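## Task

Pull the carton marked X42 from the row of cartons on the wall shelf and set it down on the desk. Every other carton has to stay where it was, neither displaced nor rotated. The robot must not tip over or be left leaning, or the attempt fails. The carton counts only if it rests on the desk without the robot supporting it. At the end, open the gripper and back the robot away.

## Robot and tools

Robot: a simulated Hello Robot Stretch 4, about 1.6 m tall, with one arm. It has an omni-wheel base (rim within 0.23 m of its centre), a lift riding up a mast, a telescoping arm pointing forward, a three-joint wrist (yaw, pitch, roll) and a two-finger gripper. Cameras: head_camera (mast top, facing forward and downward; rotate the base to look elsewhere), head_left_camera and head_right_camera (fisheye lenses beside it, pointed more steeply down, showing the base and arm), and wrist_camera (behind the fingers, looking along them, fingertips near the bottom of its image).

Frames: the base frame sits on the floor under the base centre, x forward, y left, z up. hand_pose is reported in this frame, for a point between the open fingertips; with all wrist joints at 0 its axes line up with the base frame. Its printed value may be slightly off. The odometry frame is wherever the base frame was when the scene began.

Tool execute_actions: argument "actions" is a list holding exactly one action object, or empty to just read state and images. Optional "cameras" picks images: names from head_camera, head_left_camera, head_right_camera, wrist_camera, or "all"; omitted or null means all, [] means none. An action may contain "base", "joints" or both, plus optional "pace" and "contact_limits"; alternatively it contains only "end_of_arm". Motions within one action begin together and may finish at different moments.
- "base": one relative command only, counted from the base position in the latest state report. {"translate_m": d} drives straight, forward positive, -2 to 2 m. {"strafe_m": d} slides sideways, left positive, -2 to 2 m. {"rotate_rad": d} spins in place, counter-clockwise (left) positive, -3.2 to 3.2 rad.
- "joints": a single object keyed by joint name, each value an absolute target (not an offset). lift_m 0 to 1.2 m; arm_m 0 to 0.55 m extension; wrist_yaw_rad -1.134 to 4.276 (0 points ahead, positive turns left, 3.14 is stowed backward, beyond 3.4 may hit the arm); wrist_pitch_rad -1.117 to 4.259 (0 horizontal, 1.57 pointing down); wrist_roll_rad -1.117 to 4.259 (0 keeps fingers level, positive turns clockwise viewed from behind); gripper_m -0.038 to 0.141, the fingertip gap in metres, negative meaning fingers squeezing each other. Completion tolerances: ±0.004 for lift, arm and gripper, ±0.02 yaw and roll, ±0.05 pitch. Targets beyond range get clipped and the result mentions it; any other bad value or unknown key rejects the whole call.
- "pace": "slow", "default", "fast" or "max" (default if absent). Base speeds 0.1/0.3/0.4/0.6 m/s and 1/2/3/4 rad/s; with the lift above 0.2 these shrink, to 0.3 m/s and 1 rad/s at full height.
- "contact_limits": {"arm_m": value}, 0 (gentlest) to 0.75 (strongest), default 0.5; how much force the arm may use before halting.
- {"end_of_arm": "enable_torque"} re-powers wrist or gripper motors that shut off.
A part left out of an action may keep driving toward an earlier target without this showing. After a result reports a stop, later motion calls in the same reply are skipped. No action runs past 15 s.

Tool wait: "seconds" 0 to 10; nothing new is commanded; returns state and images. Tool zoom_image: "camera" plus "region" [x0, y0, x1, y1] in pixels from the image's top-left, up to 504×504, on the latest full image. Tool finished_scene: "scene" number (1 or 2); irreversible, reports success and gives the next task. Replying with no tool call ends everything.

Result lines: base_status and joint_status give how each motion ended: "done", "off_target" (stopped short, may still push), "contact_stop_at_<key>" (blocked; that part goes slack, a slack lift can sag under load, slack wheels can drift), "limit_stop_at_<name>" (own_body means self-collision protection, often with gripper pitched up below -0.2 and rolled; tilt means leaning past 6 degrees, which freezes lift, arm and wheels), "time_out", "torque_fault" (a wrist or gripper motor overloaded and went limp until enable_torque). on_its_own reports uncommanded happenings; "held at" is the held target, not the actual position. lidar_m: 12 distances in metres, 30-degree sectors counter-clockwise from straight ahead (4th left, 7th behind, 10th right); "-" is nothing or closer than 0.25 m; sees table tops, may miss glass and thin legs. wrist_depth_mm: 7×7 grid of median depths, 100 to 2000 mm, row by row from top left. base_odometry counts wheel rotation only; if turned_by_wheels and turned_by_imu differ by over ~0.1 rad, something slipped or collided. base_tilt in degrees, forward and right positive, with a fixed bias up to ~1.5. motor_effort: percent of maximum, positive toward larger joint values, bracket is the action's peak; wheel positive means turning right. Abnormal rest effort suggests a load or contact.

Gripping: command a gap smaller than the carton's width; going further below squeezes harder and pulls the object inward by up to a third of the shortfall. A firm grip shows as a clear gripper effort change; position and "done" say nothing about holding. If fingertips jam on a surface, raise the lift.

Suggested order: unfold by sending lift_m 0.4 with wrist_yaw_rad 0, locate the shelf, read the labels (zoom), align and approach, extend gently with a low arm contact limit, grip, lift slightly, retract, drive to the desk, lower, open, retract and move off, then finish.

Avoid: driving or turning with over 1 kg held and arm_m above 0.2, especially at fast paces; steady pushing or pulling high up; pressing the gripper into things (torque faults); knocking neighbouring cartons; dropping, slamming or hard impacts.

Each tool is called after ">>>" as a command line: name --argument value for each argument, lists and objects as JSON in quotes; but a table of rows of numbers goes row by row, as --pt "numbers of a row", without its own name.

## Session

I'll start by looking at the current state and camera images.

>>> execute_actions --actions '[]'

Scene clock: 0.00 s.
base_odometry: x=+0.000 y=+0.000 heading=+0.000 (m, m, rad; odometry frame)
turned_by_wheels: +0.000 (rad since the last result)
turned_by_imu: +0.000 (rad since the last result)
base_tilt: forward=-0.2 right=-0.1 (deg)
lidar_m: 1.87 1.65 1.53 1.56 2.00 1.45 1.50 2.42 2.13 2.42 1.97 1.86
base_status: not commanded
joint_positions: lift_m=+0.123 arm_m=+0.002 wrist_yaw_rad=+3.164 wrist_pitch_rad=-0.010 wrist_roll_rad=-0.015 gripper_m=+0.057
joint_status: not commanded
motor_effort: lift_m=+20 arm_m=+0 wrist_yaw_rad=+0 wrist_pitch_rad=-5 wrist_roll_rad=+0 gripper_m=-4 wheel_0=+0 wheel_1=+0 wheel_2=+0 (%)
hand_pose: x=-0.1178 y=+0.0810 z=+0.3044 quat_wxyz=(-0.011, +0.005, -0.007, +1.000) (m; base frame)
wrist_depth_mm: - 142 260 - 1983 1808 1661 / - 115 140 - 1983 1808 1618 / - 114 138 - 1921 1863 1618 / - 126 164 - 1863 1808 1537 / 139 - - - 1863 1756 1537 / 676 1397 210 1366 208 1308 1255 / 508 866 809 144 798 768 866
pictures: head_camera, head_left_camera, head_right_camera, wrist_camera
Images, in order (width x height): head_camera 420x560, head_left_camera 420x672, head_right_camera 420x672, wrist_camera 616x392.

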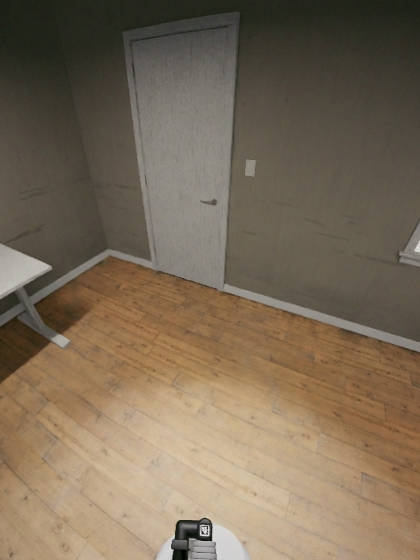

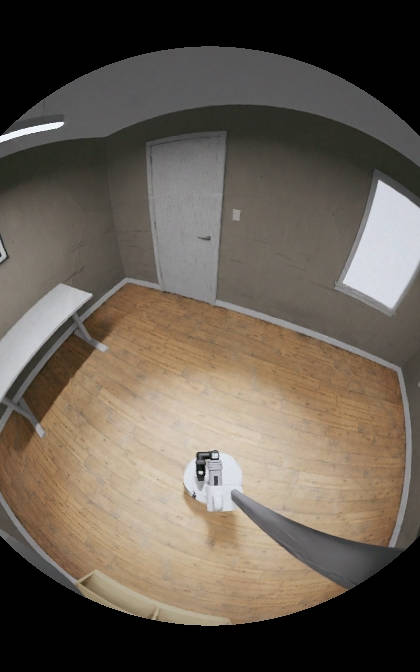

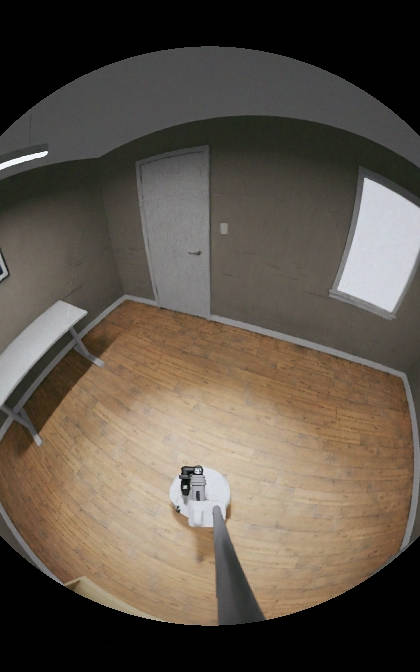

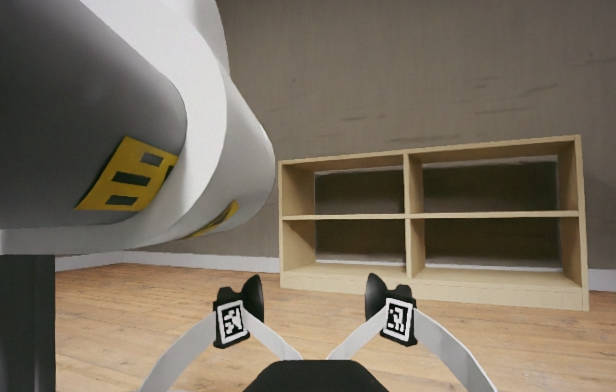

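>>> execute_actions --actions '[{"base": {"rotate_rad": -1.9}, "joints": {"lift_m": 0.4, "wrist_yaw_rad": 0}}]'

Scene clock: 3.83 s.
base_odometry: x=+0.000 y=+0.000 heading=-1.899 (m, m, rad; odometry frame)
turned_by_wheels: -1.899 (rad since the last result)
turned_by_imu: -1.913 (rad since the last result)
base_tilt: forward=-0.2 right=-0.1 (deg)
lidar_m: 2.12 2.44 1.89 1.87 1.98 1.55 1.53 1.67 1.49 1.45 1.57 2.16
base_status: done
joint_positions: lift_m=+0.400 arm_m=+0.002 wrist_yaw_rad=+0.001 wrist_pitch_rad=-0.010 wrist_roll_rad=-0.015 gripper_m=+0.057
joint_status: all done
motor_effort: lift_m=+24(26) arm_m=+0(0) wrist_yaw_rad=-2(10) wrist_pitch_rad=-5(5) wrist_roll_rad=-2(0) gripper_m=-4(4) wheel_0=+5(12) wheel_1=+4(11) wheel_2=+3(11) (%)
hand_pose: x=+0.4611 y=-0.0873 z=+0.5808 quat_wxyz=(+1.000, -0.007, -0.005, +0.000) (m; base frame)
wrist_depth_mm: - - - - - - - / - - - - - - - / - - - - - - - / - - - - - - - / - - - - - - - / - - 211 - 208 - 1983 / 1576 1499 1464 144 1397 1336 1499
pictures: head_camera, head_left_camera, head_right_camera, wrist_camera
Images, in order (width x height): head_camera 420x560, head_left_camera 420x672, head_right_camera 420x672, wrist_camera 616x392.

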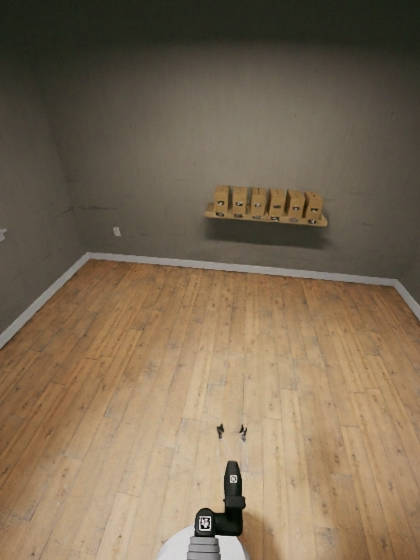

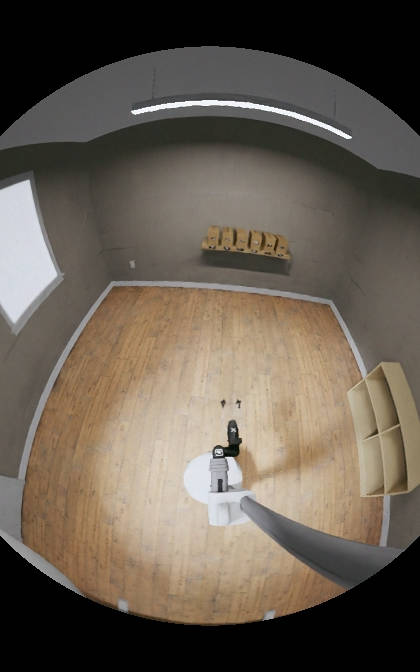

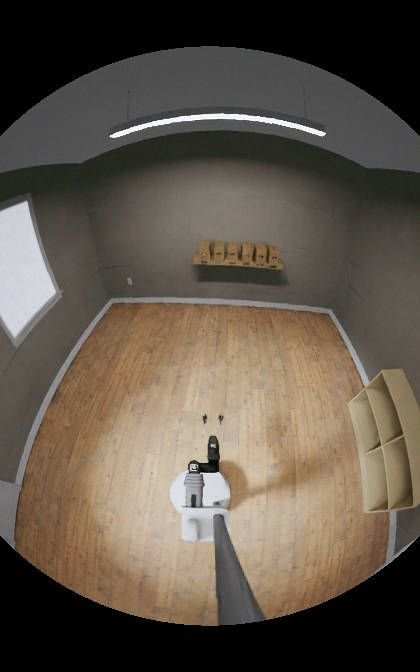

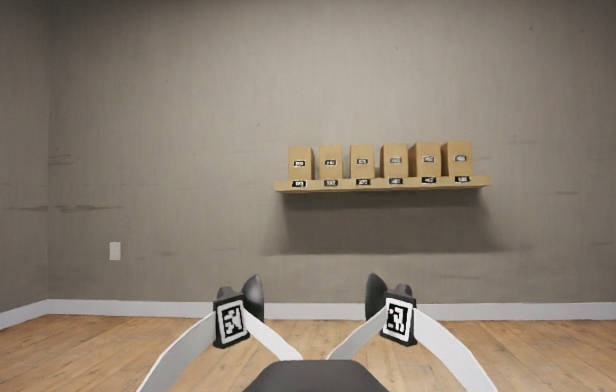

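>>> zoom_image --camera "wrist_camera" --region '[260, 130, 510, 200]'

>>> zoom_image --camera "head_camera" --region '[195, 175, 340, 240]'

Region (260, 130, 510, 200) of wrist_camera's 616x392 image, scaled by 2.016; it fills the top 141 rows of this view, and the rest is white.

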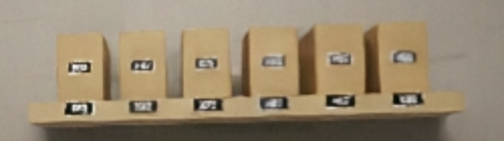

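Region (195, 175, 340, 240) of head_camera's 420x560 image, scaled by 3.476, with more detail than that image has; it fills the top 226 rows of this view, and the rest is white.

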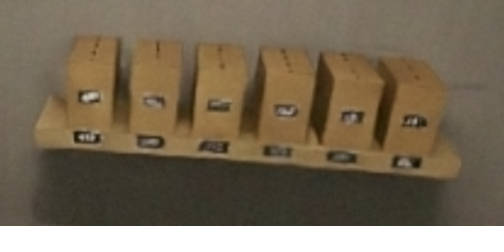

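>>> execute_actions --actions '[{"base": {"rotate_rad": -0.095}, "joints": {"lift_m": 0.55}}]' --cameras '[]'

>>> execute_actions --actions '[{"base": {"translate_m": 1.1}, "pace": "fast"}]'

Scene clock: 14.47 s.
base_odometry: x=+0.000 y=+0.000 heading=-1.993 (m, m, rad; odometry frame)
turned_by_wheels: -0.094 (rad since the last result)
turned_by_imu: -0.097 (rad since the last result)
base_tilt: forward=-0.2 right=+0.0 (deg)
lidar_m: 2.13 2.49 1.93 1.87 1.94 1.60 1.53 1.64 1.52 1.46 1.53 2.22
base_status: done
joint_positions: lift_m=+0.550 arm_m=+0.002 wrist_yaw_rad=+0.000 wrist_pitch_rad=-0.010 wrist_roll_rad=-0.015 gripper_m=+0.057
joint_status: all done
motor_effort: lift_m=+24(24) arm_m=+0(0) wrist_yaw_rad=-2(3) wrist_pitch_rad=-5(5) wrist_roll_rad=+1(1) gripper_m=-3(3) wheel_0=+3(8) wheel_1=+3(7) wheel_2=+1(9) (%)
hand_pose: x=+0.4611 y=-0.0873 z=+0.7308 quat_wxyz=(+1.000, -0.007, -0.005, +0.000) (m; base frame)
wrist_depth_mm: - - - - - - - / - - - - - - - / - - - - - - - / - - - 1921 1921 - - / - - - - - - - / - - 211 - 208 - - / - 1921 1756 144 1708 1708 1808
pictures: none
No camera images: the call's "cameras" was empty. Leave "cameras" out to get every camera's image.

Scene clock: 18.50 s.
base_odometry: x=-0.451 y=-1.003 heading=-1.993 (m, m, rad; odometry frame)
turned_by_wheels: +0.000 (rad since the last result)
turned_by_imu: -0.007 (rad since the last result)
base_tilt: forward=-0.2 right=+0.0 (deg)
lidar_m: 1.03 1.10 1.87 1.82 1.94 2.61 3.05 2.10 1.52 1.52 1.84 1.08
base_status: done
joint_positions: lift_m=+0.550 arm_m=+0.002 wrist_yaw_rad=+0.000 wrist_pitch_rad=-0.010 wrist_roll_rad=-0.015 gripper_m=+0.057
joint_status: not commanded
motor_effort: lift_m=+23(24) arm_m=+0(0) wrist_yaw_rad=-1(2) wrist_pitch_rad=-5(5) wrist_roll_rad=+0(1) gripper_m=-4(4) wheel_0=+2(9) wheel_1=+2(10) wheel_2=+1(14) (%)
hand_pose: x=+0.4611 y=-0.0874 z=+0.7309 quat_wxyz=(+1.000, -0.007, -0.005, +0.000) (m; base frame)
wrist_depth_mm: 1118 1118 1118 1118 1118 1078 1098 / 1118 1098 1118 1098 1098 1098 1078 / 1098 1098 842 842 842 842 831 / 1118 1078 831 831 831 831 831 / 1098 1078 1078 1078 1078 1078 1078 / 1078 1078 211 1078 208 1078 1078 / 1078 1060 1060 144 1060 1060 1078
pictures: head_camera, head_left_camera, head_right_camera, wrist_camera
Images, in order (width x height): head_camera 420x560, head_left_camera 420x672, head_right_camera 420x672, wrist_camera 616x392.

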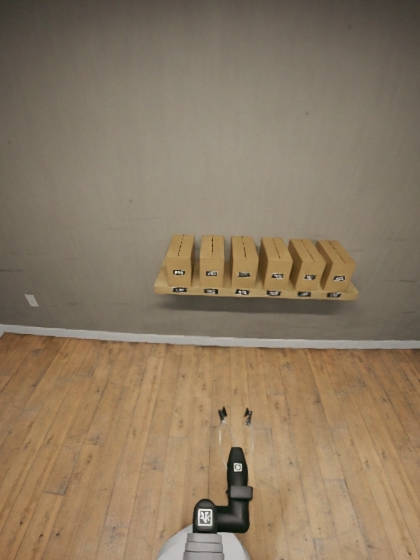

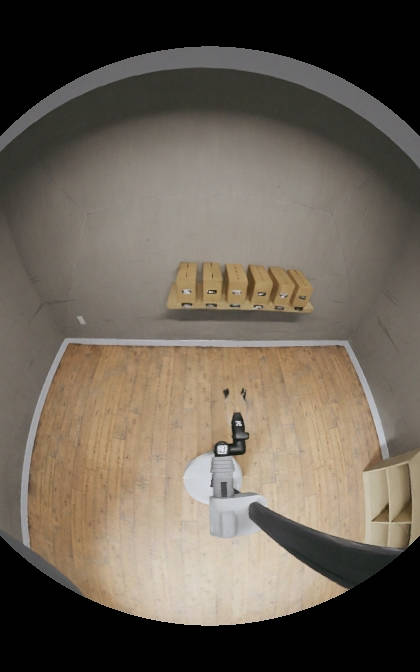

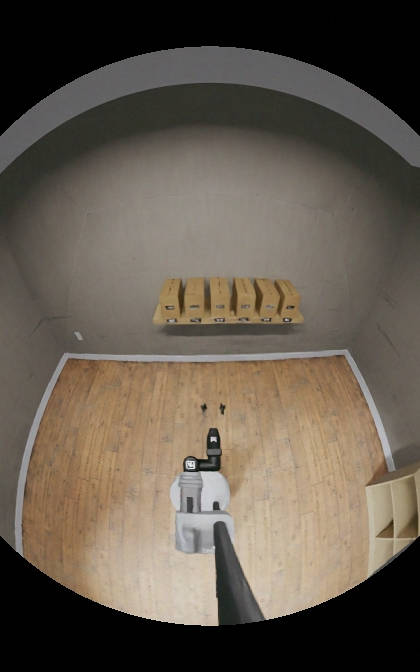

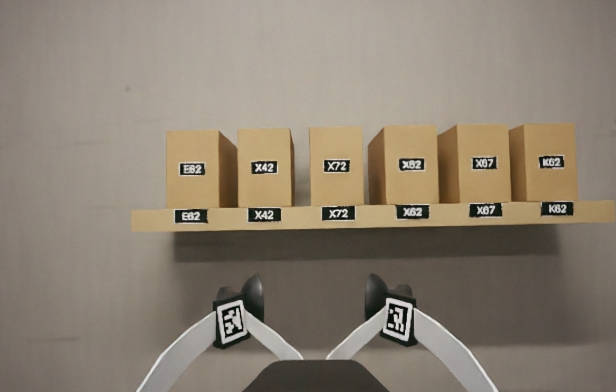

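>>> zoom_image --camera "wrist_camera" --region '[130, 110, 460, 240]'

Region (130, 110, 460, 240) of wrist_camera's 616x392 image, scaled by 1.527; it fills the top 199 rows of this view, and the rest is white.

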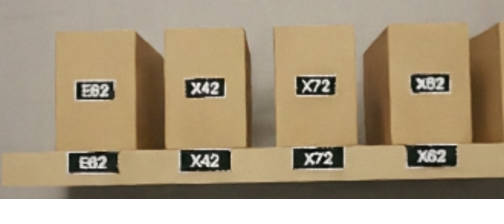

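>>> execute_actions --actions '[{"base": {"strafe_m": 0.09}, "joints": {"gripper_m": 0.125, "lift_m": 0.65}}]'

Scene clock: 46.73 s.
base_odometry: x=-0.369 y=-1.040 heading=-1.993 (m, m, rad; odometry frame)
turned_by_wheels: +0.000 (rad since the last result)
turned_by_imu: -0.002 (rad since the last result)
base_tilt: forward=-0.2 right=-0.1 (deg)
lidar_m: 1.03 1.34 1.83 1.73 1.82 2.51 3.51 2.79 1.64 1.57 1.83 1.06
base_status: done
joint_positions: lift_m=+0.650 arm_m=+0.002 wrist_yaw_rad=+0.000 wrist_pitch_rad=-0.010 wrist_roll_rad=-0.015 gripper_m=+0.125
joint_status: all done
motor_effort: lift_m=+24(24) arm_m=+0(0) wrist_yaw_rad=-2(1) wrist_pitch_rad=-4(5) wrist_roll_rad=+1(1) gripper_m=-1(4) wheel_0=-3(10) wheel_1=+2(12) wheel_2=+0(5) (%)
hand_pose: x=+0.4611 y=-0.0874 z=+0.8308 quat_wxyz=(+1.000, -0.007, -0.005, +0.000) (m; base frame)
wrist_depth_mm: 1098 1098 1118 1078 1098 1098 1118 / 1118 1118 1118 1118 1118 1098 1098 / 1098 1078 1078 1098 1098 1078 1098 / 1098 1098 842 831 831 831 831 / 1098 1078 831 831 820 831 820 / 1078 1078 1060 1078 1060 1078 1060 / 1078 1060 1078 148 1078 1060 1060
pictures: head_camera, head_left_camera, head_right_camera, wrist_camera
Images, in order (width x height): head_camera 420x560, head_left_camera 420x672, head_right_camera 420x672, wrist_camera 616x392.

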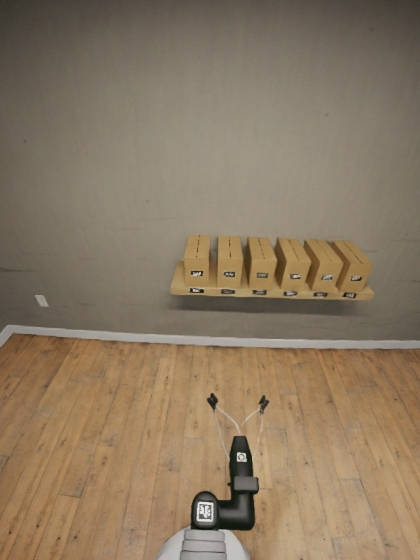

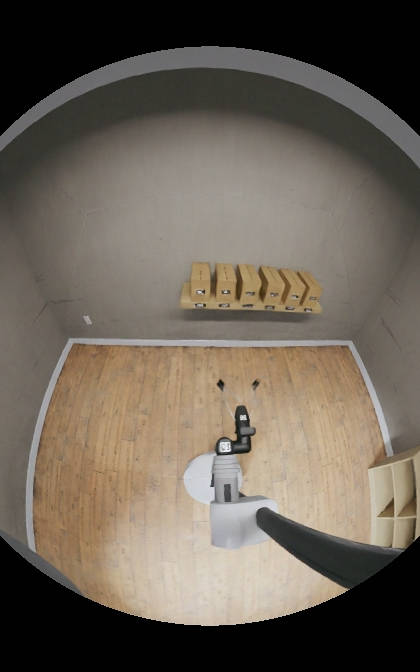

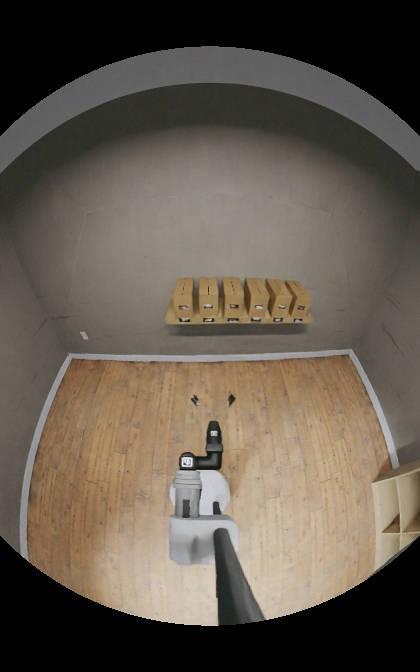

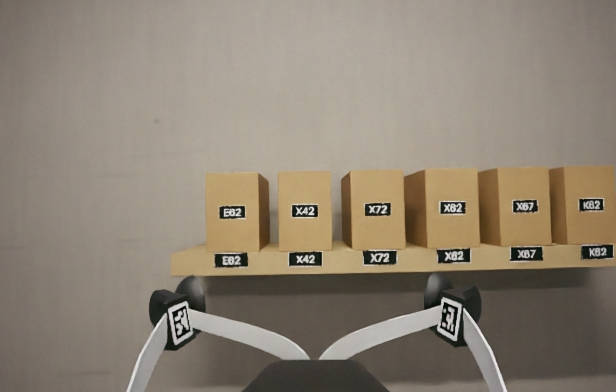

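>>> zoom_image --camera "head_camera" --region '[190, 380, 290, 480]'

>>> zoom_image --camera "wrist_camera" --region '[140, 160, 490, 392]'

>>> zoom_image --camera "head_camera" --region '[160, 220, 300, 310]'

Region (190, 380, 290, 480) of head_camera's 420x560 image, scaled by 5.040, with more detail than that image has.

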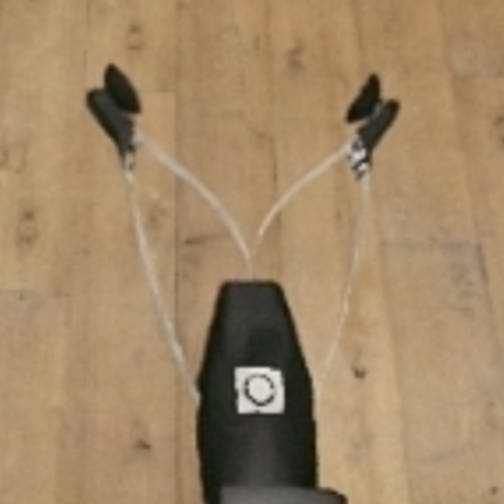

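Region (140, 160, 490, 392) of wrist_camera's 616x392 image, scaled by 1.440; it fills the top 334 rows of this view, and the rest is white.

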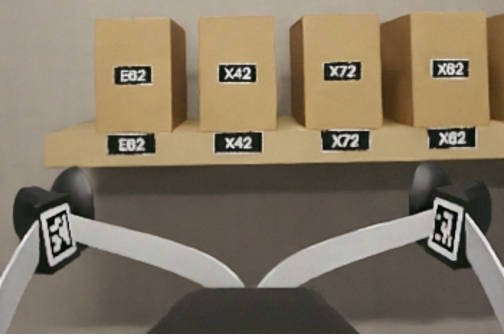

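Region (160, 220, 300, 310) of head_camera's 420x560 image, scaled by 3.600, with more detail than that image has; it fills the top 324 rows of this view, and the rest is white.

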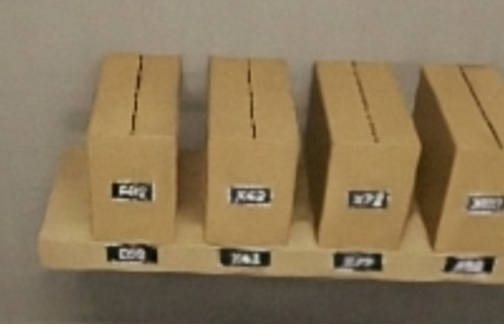

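>>> execute_actions --actions '[{"base": {"translate_m": 0.45}, "joints": {"lift_m": 1.17, "wrist_pitch_rad": 1.57, "gripper_m": 0.128}, "pace": "fast"}]'

Scene clock: 63.20 s.
base_odometry: x=-0.553 y=-1.451 heading=-1.993 (m, m, rad; odometry frame)
turned_by_wheels: +0.000 (rad since the last result)
turned_by_imu: -0.004 (rad since the last result)
base_tilt: forward=-0.2 right=+0.0 (deg)
lidar_m: 0.58 0.90 1.22 1.74 1.80 2.53 4.00 2.25 1.75 1.96 0.84 0.62
base_status: done
joint_positions: lift_m=+1.170 arm_m=+0.002 wrist_yaw_rad=+0.000 wrist_pitch_rad=+1.570 wrist_roll_rad=-0.015 gripper_m=+0.128
joint_status: all done
motor_effort: lift_m=+23(25) arm_m=+0(0) wrist_yaw_rad=+0(2) wrist_pitch_rad=+2(1) wrist_roll_rad=+1(1) gripper_m=+0(0) wheel_0=+3(9) wheel_1=+3(9) wheel_2=+0(16) (%)
hand_pose: x=+0.1728 y=-0.0874 z=+1.0594 quat_wxyz=(+0.707, -0.005, +0.707, +0.005) (m; base frame)
wrist_depth_mm: 1255 1255 1255 1308 1281 1308 1308 / 1308 1308 1308 1308 1308 1308 1281 / 1308 1281 1308 1308 1281 1281 1281 / 1308 1308 1281 1281 1281 1281 1308 / 1308 1281 1255 1078 1281 1281 1255 / 1281 1281 1060 1060 1255 1281 1255 / 1281 1281 1281 150 1255 1255 1255
pictures: head_camera, head_left_camera, head_right_camera, wrist_camera
Images, in order (width x height): head_camera 420x560, head_left_camera 420x672, head_right_camera 420x672, wrist_camera 616x392.

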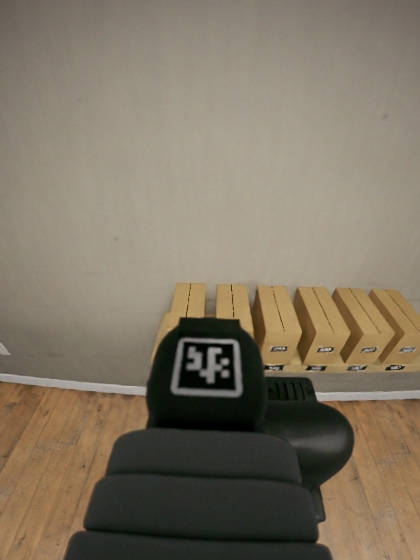

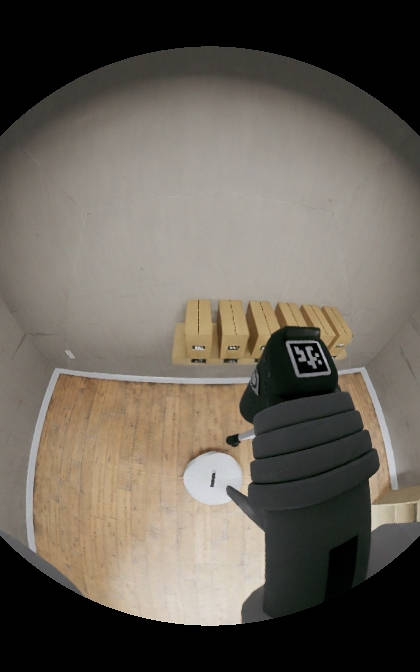

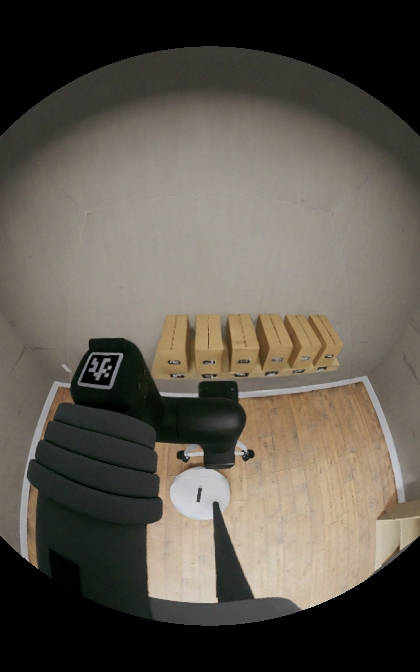

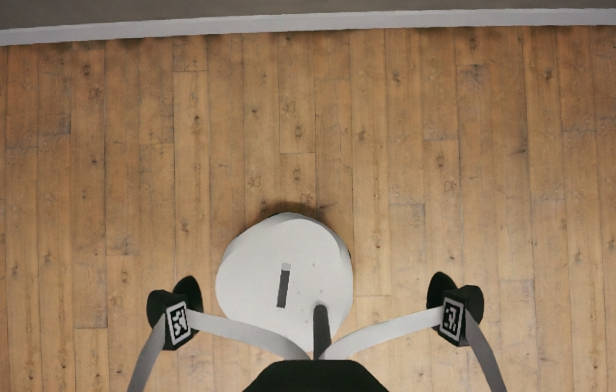

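>>> execute_actions --actions '[{"base": {"translate_m": 0.25}, "joints": {"lift_m": 1.19, "arm_m": 0.11}}]'

Scene clock: 75.00 s.
base_odometry: x=-0.655 y=-1.679 heading=-1.992 (m, m, rad; odometry frame)
turned_by_wheels: +0.000 (rad since the last result)
turned_by_imu: -0.003 (rad since the last result)
base_tilt: forward=-0.2 right=-0.1 (deg)
lidar_m: 0.34 0.36 0.85 1.77 1.81 2.54 - 2.24 1.88 1.96 0.50 0.36
base_status: done
joint_positions: lift_m=+1.190 arm_m=+0.108 wrist_yaw_rad=+0.000 wrist_pitch_rad=+1.570 wrist_roll_rad=-0.015 gripper_m=+0.128
joint_status: all done
motor_effort: lift_m=+24(24) arm_m=+9(8) wrist_yaw_rad=-1(1) wrist_pitch_rad=+2(1) wrist_roll_rad=-2(0) gripper_m=-1(1) wheel_0=+3(9) wheel_1=+2(7) wheel_2=+0(13) (%)
hand_pose: x=+0.2796 y=-0.0874 z=+1.0793 quat_wxyz=(+0.707, -0.005, +0.707, +0.005) (m; base frame)
wrist_depth_mm: 433 338 349 336 368 332 370 / 504 338 343 334 334 330 355 / 699 336 340 336 336 330 355 / 1308 1308 1281 1281 1308 1308 1308 / 1308 1336 1308 1308 1308 1336 1281 / 1308 1308 1078 1078 1308 1308 1281 / 1281 1281 1281 149 1281 1308 1255
pictures: head_camera, head_left_camera, head_right_camera, wrist_camera
Images, in order (width x height): head_camera 420x560, head_left_camera 420x672, head_right_camera 420x672, wrist_camera 616x392.

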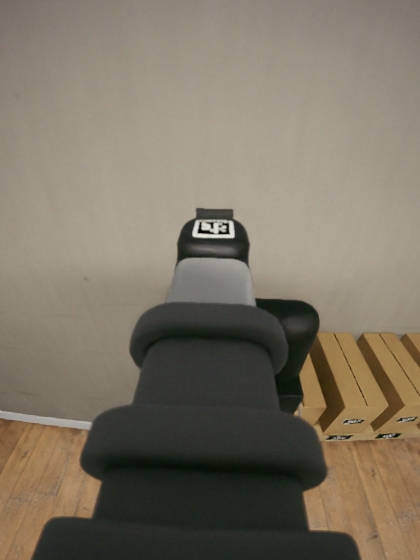

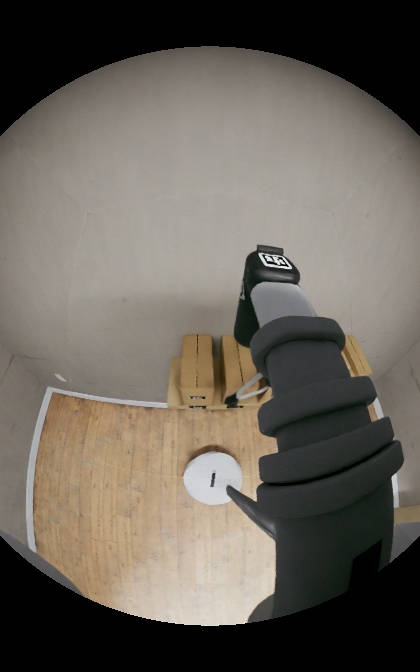

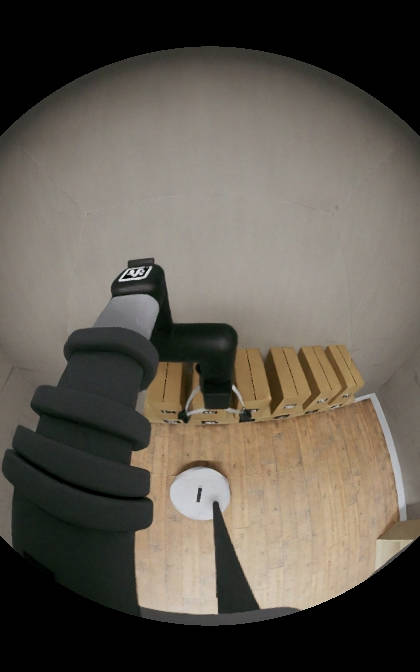

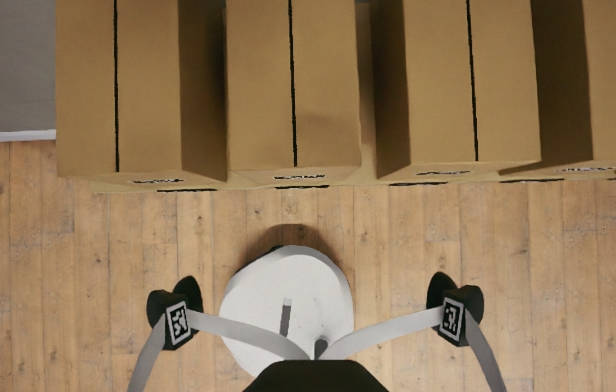

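>>> execute_actions --actions '[{"base": {"strafe_m": 0.02}, "joints": {"lift_m": 1.14, "arm_m": 0.30, "wrist_roll_rad": -0.035}}]'

Scene clock: 89.20 s.
base_odometry: x=-0.637 y=-1.687 heading=-1.992 (m, m, rad; odometry frame)
turned_by_wheels: +0.000 (rad since the last result)
turned_by_imu: -0.001 (rad since the last result)
base_tilt: forward=-0.2 right=+0.0 (deg)
lidar_m: 0.33 0.37 0.87 1.74 1.78 2.49 - 2.26 1.89 1.98 0.51 0.37
base_status: done
joint_positions: lift_m=+1.140 arm_m=+0.298 wrist_yaw_rad=+0.000 wrist_pitch_rad=+1.570 wrist_roll_rad=-0.035 gripper_m=+0.128
joint_status: all done
motor_effort: lift_m=+14(24) arm_m=+9(8) wrist_yaw_rad=-1(1) wrist_pitch_rad=+2(1) wrist_roll_rad=-2(5) gripper_m=-1(1) wheel_0=-2(10) wheel_1=+3(10) wheel_2=+0(4) (%)
hand_pose: x=+0.4696 y=-0.0874 z=+1.0302 quat_wxyz=(+0.707, -0.012, +0.707, +0.012) (m; base frame)
wrist_depth_mm: 203 199 202 203 203 202 214 / 286 286 286 283 282 281 281 / 286 285 315 283 329 281 279 / 286 285 314 282 282 279 279 / 285 282 309 281 281 277 277 / 283 282 279 279 278 276 276 / 282 278 300 149 306 276 276
pictures: head_camera, head_left_camera, head_right_camera, wrist_camera
Images, in order (width x height): head_camera 420x560, head_left_camera 420x672, head_right_camera 420x672, wrist_camera 616x392.

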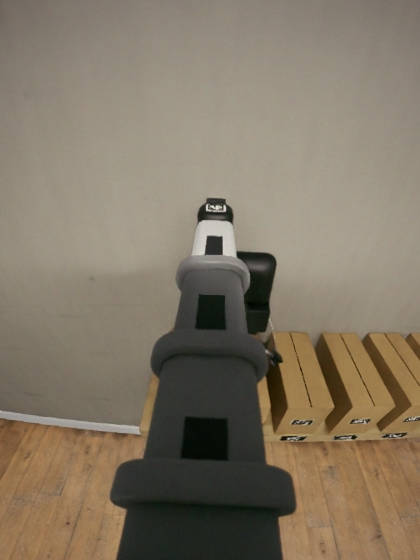

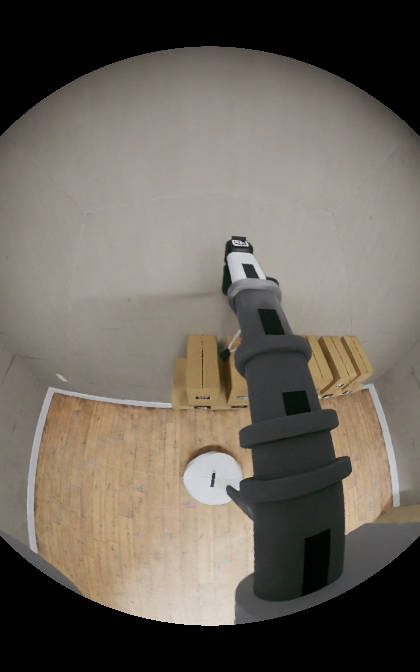

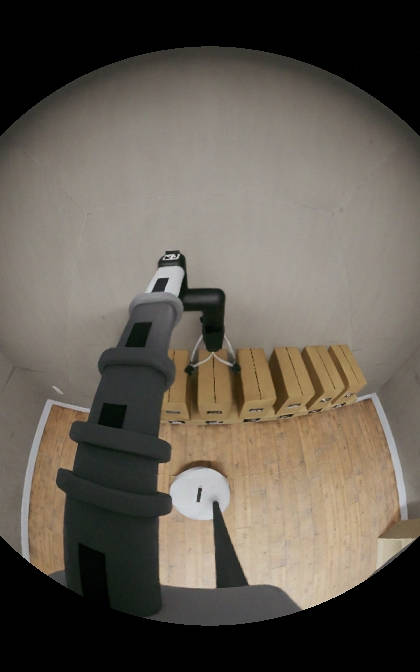

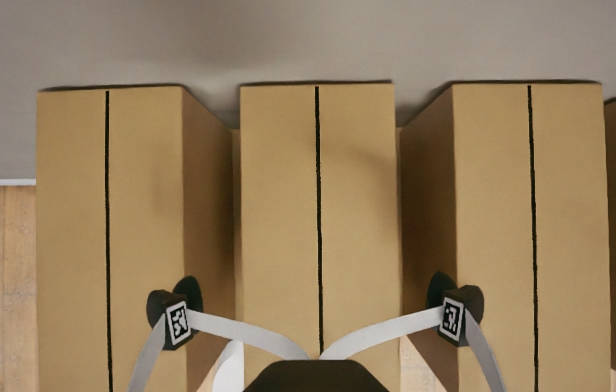

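>>> zoom_image --camera "wrist_camera" --region '[140, 230, 340, 392]'

>>> zoom_image --camera "wrist_camera" --region '[300, 230, 500, 392]'

>>> zoom_image --camera "wrist_camera" --region '[170, 70, 470, 230]'

Region (140, 230, 340, 392) of wrist_camera's 616x392 image, scaled by 2.520; it fills the top 408 rows of this view, and the rest is white.

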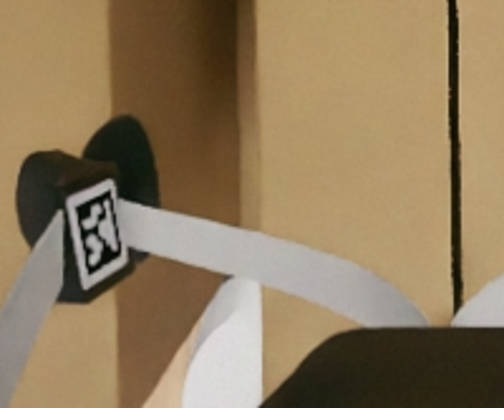

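Region (300, 230, 500, 392) of wrist_camera's 616x392 image, scaled by 2.520; it fills the top 408 rows of this view, and the rest is white.

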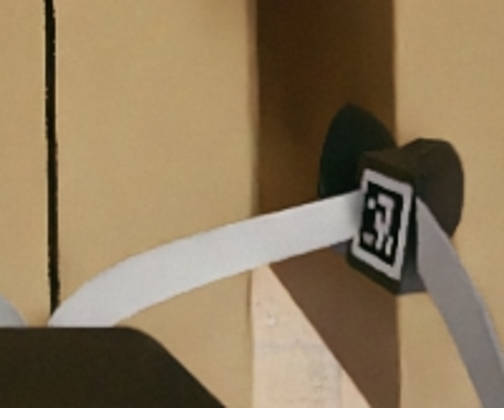

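Region (170, 70, 470, 230) of wrist_camera's 616x392 image, scaled by 1.680; it fills the top 269 rows of this view, and the rest is white.

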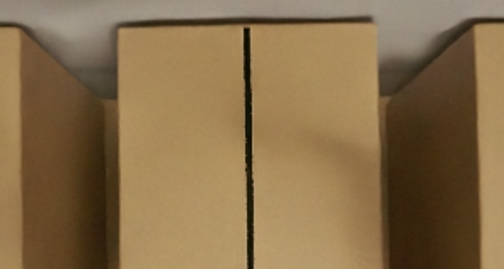

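>>> execute_actions --actions '[{"base": {"strafe_m": -0.004}, "joints": {"lift_m": 1.11, "arm_m": 0.324, "gripper_m": 0.125}}]' --cameras '["wrist_camera", "head_right_camera"]'

Scene clock: 113.50 s.
base_odometry: x=-0.641 y=-1.685 heading=-1.992 (m, m, rad; odometry frame)
turned_by_wheels: +0.000 (rad since the last result)
turned_by_imu: -0.002 (rad since the last result)
base_tilt: forward=-0.2 right=-0.1 (deg)
lidar_m: 0.34 0.35 0.85 1.75 1.82 2.51 - 2.25 1.87 1.97 0.51 0.35
base_status: done
joint_positions: lift_m=+1.110 arm_m=+0.322 wrist_yaw_rad=+0.000 wrist_pitch_rad=+1.570 wrist_roll_rad=-0.035 gripper_m=+0.125
joint_status: all done
motor_effort: lift_m=+14(12) arm_m=+9(9) wrist_yaw_rad=-1(1) wrist_pitch_rad=+2(1) wrist_roll_rad=+0(1) gripper_m=-2(0) wheel_0=-3(7) wheel_1=+0(8) wheel_2=+0(2) (%)
hand_pose: x=+0.4936 y=-0.0874 z=+1.0001 quat_wxyz=(+0.707, -0.012, +0.707, +0.012) (m; base frame)
wrist_depth_mm: 154 151 152 153 154 153 163 / 216 220 222 224 224 224 223 / 256 256 298 252 252 251 250 / 255 254 294 251 251 250 248 / 254 253 291 250 250 247 248 / 252 251 250 249 249 247 246 / 252 250 283 148 286 246 246
pictures: head_right_camera, wrist_camera
Images, in order (width x height): head_right_camera 420x672, wrist_camera 616x392.

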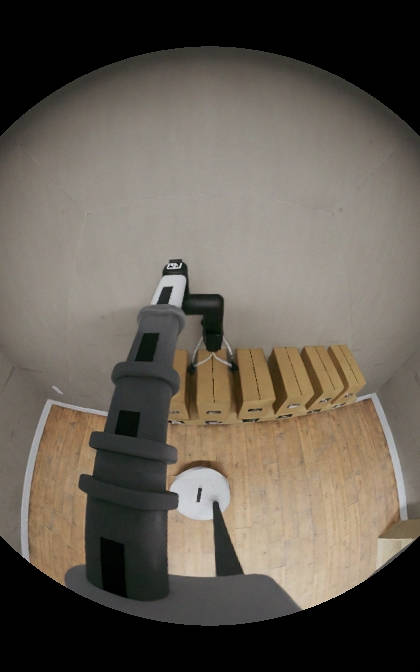

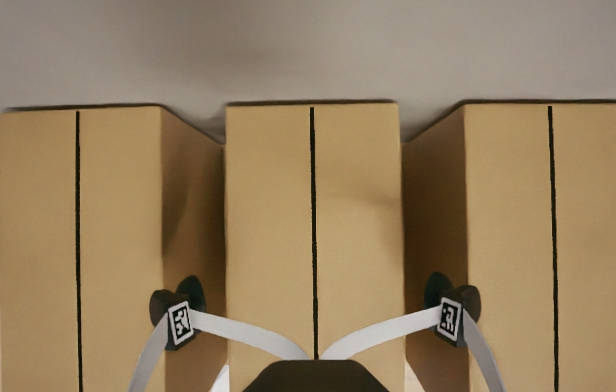

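>>> zoom_image --camera "wrist_camera" --region '[140, 230, 340, 392]'

>>> zoom_image --camera "wrist_camera" --region '[300, 230, 500, 392]'

Region (140, 230, 340, 392) of wrist_camera's 616x392 image, scaled by 2.520; it fills the top 408 rows of this view, and the rest is white.

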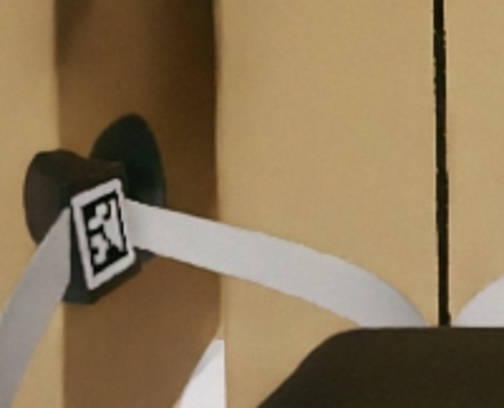

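Region (300, 230, 500, 392) of wrist_camera's 616x392 image, scaled by 2.520; it fills the top 408 rows of this view, and the rest is white.

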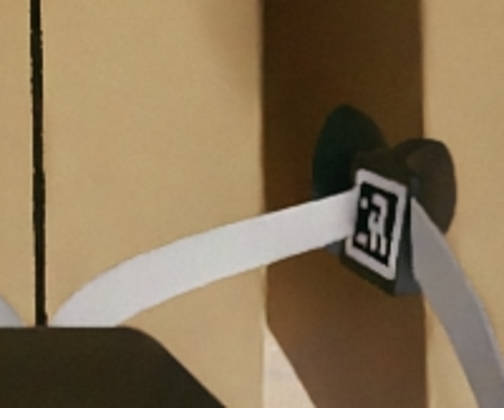

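>>> execute_actions --actions '[{"joints": {"lift_m": 1.075}, "pace": "slow"}]' --cameras '["wrist_camera", "head_right_camera"]'

Scene clock: 121.80 s.
base_odometry: x=-0.641 y=-1.685 heading=-1.992 (m, m, rad; odometry frame)
turned_by_wheels: +0.000 (rad since the last result)
turned_by_imu: -0.001 (rad since the last result)
base_tilt: forward=-0.2 right=+0.0 (deg)
lidar_m: 0.33 0.36 0.88 1.75 1.82 2.50 - 2.25 1.88 1.97 0.51 0.36
base_status: not commanded
joint_positions: lift_m=+1.075 arm_m=+0.322 wrist_yaw_rad=+0.000 wrist_pitch_rad=+1.570 wrist_roll_rad=-0.035 gripper_m=+0.125
joint_status: all done
motor_effort: lift_m=+13(15) arm_m=+9(9) wrist_yaw_rad=-1(1) wrist_pitch_rad=+1(2) wrist_roll_rad=-3(3) gripper_m=-2(0) wheel_0=-2(2) wheel_1=+0(1) wheel_2=+0(0) (%)
hand_pose: x=+0.4936 y=-0.0874 z=+0.9652 quat_wxyz=(+0.707, -0.012, +0.707, +0.012) (m; base frame)
wrist_depth_mm: 153 151 153 153 154 153 162 / 216 220 220 218 218 216 216 / 220 220 219 217 217 223 215 / 220 219 217 216 216 224 215 / 218 218 217 216 215 224 213 / 217 216 215 215 213 213 213 / 216 215 215 148 213 212 211
pictures: head_right_camera, wrist_camera
Images, in order (width x height): head_right_camera 420x672, wrist_camera 616x392.

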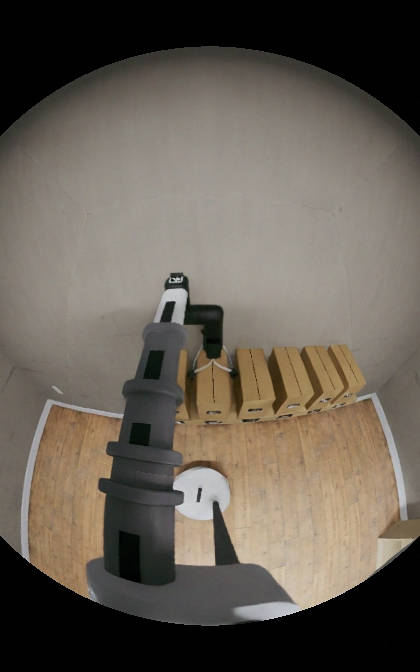

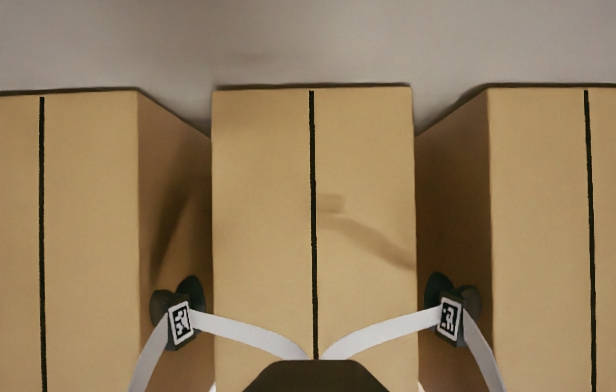

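>>> execute_actions --actions '[{"joints": {"lift_m": 1.05}, "pace": "slow"}]' --cameras '["wrist_camera", "head_right_camera"]'

Scene clock: 124.27 s.
base_odometry: x=-0.641 y=-1.685 heading=-1.992 (m, m, rad; odometry frame)
turned_by_wheels: +0.000 (rad since the last result)
turned_by_imu: -0.001 (rad since the last result)
base_tilt: forward=-0.2 right=+0.0 (deg)
lidar_m: 0.34 0.34 0.86 1.75 1.81 2.49 - 2.26 1.89 1.97 0.51 0.36
base_status: not commanded
joint_positions: lift_m=+1.050 arm_m=+0.322 wrist_yaw_rad=+0.000 wrist_pitch_rad=+1.570 wrist_roll_rad=-0.035 gripper_m=+0.125
joint_status: all done
motor_effort: lift_m=+13(15) arm_m=+9(9) wrist_yaw_rad=-1(1) wrist_pitch_rad=+2(2) wrist_roll_rad=+0(0) gripper_m=-3(1) wheel_0=-2(2) wheel_1=+0(0) wheel_2=+0(0) (%)
hand_pose: x=+0.4936 y=-0.0874 z=+0.9402 quat_wxyz=(+0.707, -0.012, +0.707, +0.012) (m; base frame)
wrist_depth_mm: 154 151 153 153 154 153 163 / 196 200 195 193 193 206 191 / 195 213 193 192 192 223 190 / 194 211 192 191 191 224 190 / 193 211 191 190 191 224 188 / 192 195 190 189 189 195 188 / 192 191 189 148 189 195 187
pictures: head_right_camera, wrist_camera
Images, in order (width x height): head_right_camera 420x672, wrist_camera 616x392.

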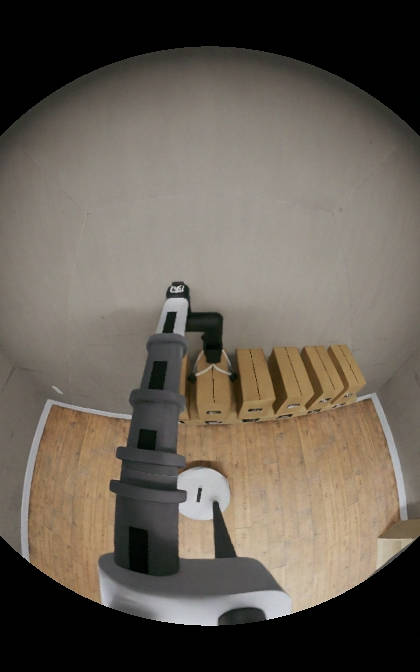

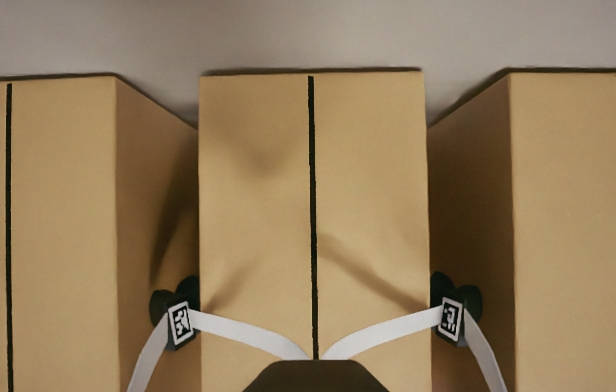

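>>> execute_actions --actions '[{"joints": {"gripper_m": 0.06}}]' --cameras '["wrist_camera", "head_right_camera"]'

Scene clock: 127.33 s.
base_odometry: x=-0.641 y=-1.685 heading=-1.992 (m, m, rad; odometry frame)
turned_by_wheels: +0.000 (rad since the last result)
turned_by_imu: -0.001 (rad since the last result)
base_tilt: forward=-0.2 right=+0.0 (deg)
lidar_m: 0.34 0.36 0.87 1.76 1.79 2.49 - 2.26 1.90 1.98 0.51 0.35
base_status: not commanded
joint_positions: lift_m=+1.050 arm_m=+0.322 wrist_yaw_rad=+0.000 wrist_pitch_rad=+1.570 wrist_roll_rad=-0.035 gripper_m=+0.061
joint_status: all done
motor_effort: lift_m=+14(14) arm_m=+9(9) wrist_yaw_rad=+0(1) wrist_pitch_rad=+2(2) wrist_roll_rad=-2(1) gripper_m=-26(27) wheel_0=-2(2) wheel_1=+1(1) wheel_2=+0(0) (%)
hand_pose: x=+0.4936 y=-0.0874 z=+0.9402 quat_wxyz=(+0.707, -0.012, +0.707, +0.012) (m; base frame)
wrist_depth_mm: 154 151 153 154 154 153 163 / 196 200 177 176 176 206 191 / 195 213 176 175 174 223 190 / 194 212 175 174 174 224 189 / 193 210 174 174 173 224 188 / 193 191 173 173 172 186 187 / 191 178 172 171 170 208 186
pictures: head_right_camera, wrist_camera
Images, in order (width x height): head_right_camera 420x672, wrist_camera 616x392.

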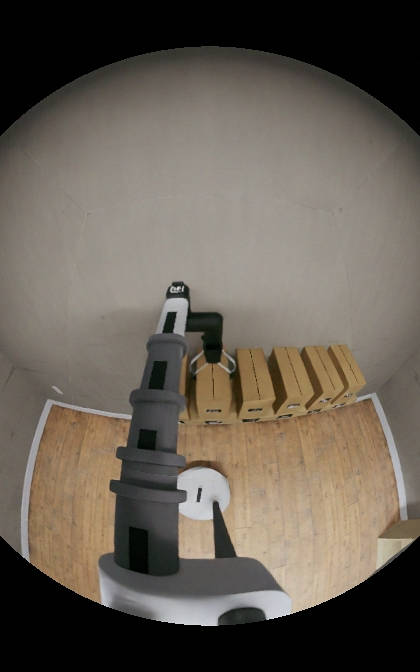

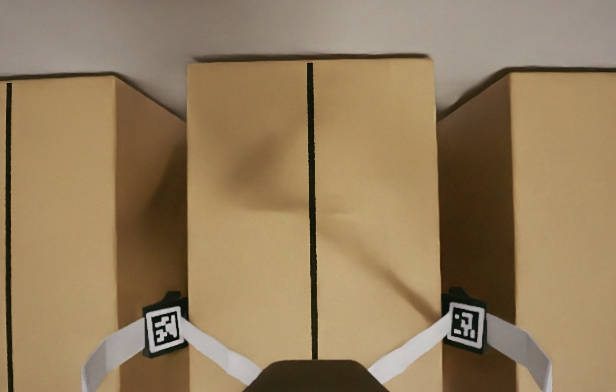

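>>> execute_actions --actions '[{"joints": {"lift_m": 1.12}, "pace": "slow"}]' --cameras '["wrist_camera", "head_right_camera"]'

Scene clock: 130.50 s.
base_odometry: x=-0.641 y=-1.685 heading=-1.992 (m, m, rad; odometry frame)
turned_by_wheels: +0.000 (rad since the last result)
turned_by_imu: -0.001 (rad since the last result)
base_tilt: forward=-0.2 right=+0.0 (deg)
lidar_m: 0.34 0.35 0.87 1.75 1.79 2.50 - 2.26 1.88 1.98 0.51 0.36
base_status: not commanded
joint_positions: lift_m=+1.120 arm_m=+0.322 wrist_yaw_rad=+0.000 wrist_pitch_rad=+1.570 wrist_roll_rad=-0.035 gripper_m=+0.061
joint_status: all done
motor_effort: lift_m=+25(25) arm_m=+9(9) wrist_yaw_rad=-1(1) wrist_pitch_rad=+2(2) wrist_roll_rad=-1(0) gripper_m=-26(26) wheel_0=-2(2) wheel_1=+0(1) wheel_2=+0(0) (%)
hand_pose: x=+0.4936 y=-0.0874 z=+1.0092 quat_wxyz=(+0.707, -0.012, +0.707, +0.012) (m; base frame)
wrist_depth_mm: 154 151 153 154 154 153 163 / 216 220 177 176 176 226 225 / 265 264 176 175 175 260 259 / 263 264 175 175 174 258 257 / 262 263 174 173 172 258 256 / 260 260 173 173 172 186 256 / 259 178 172 172 170 253 254
pictures: head_right_camera, wrist_camera
Images, in order (width x height): head_right_camera 420x672, wrist_camera 616x392.

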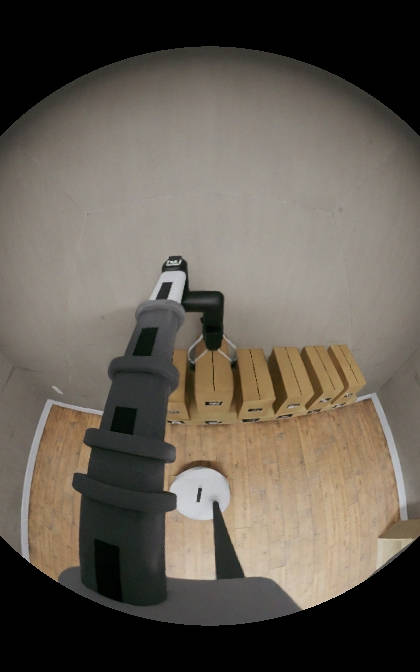

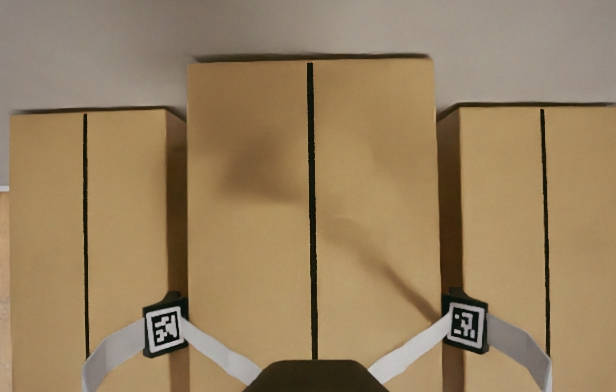

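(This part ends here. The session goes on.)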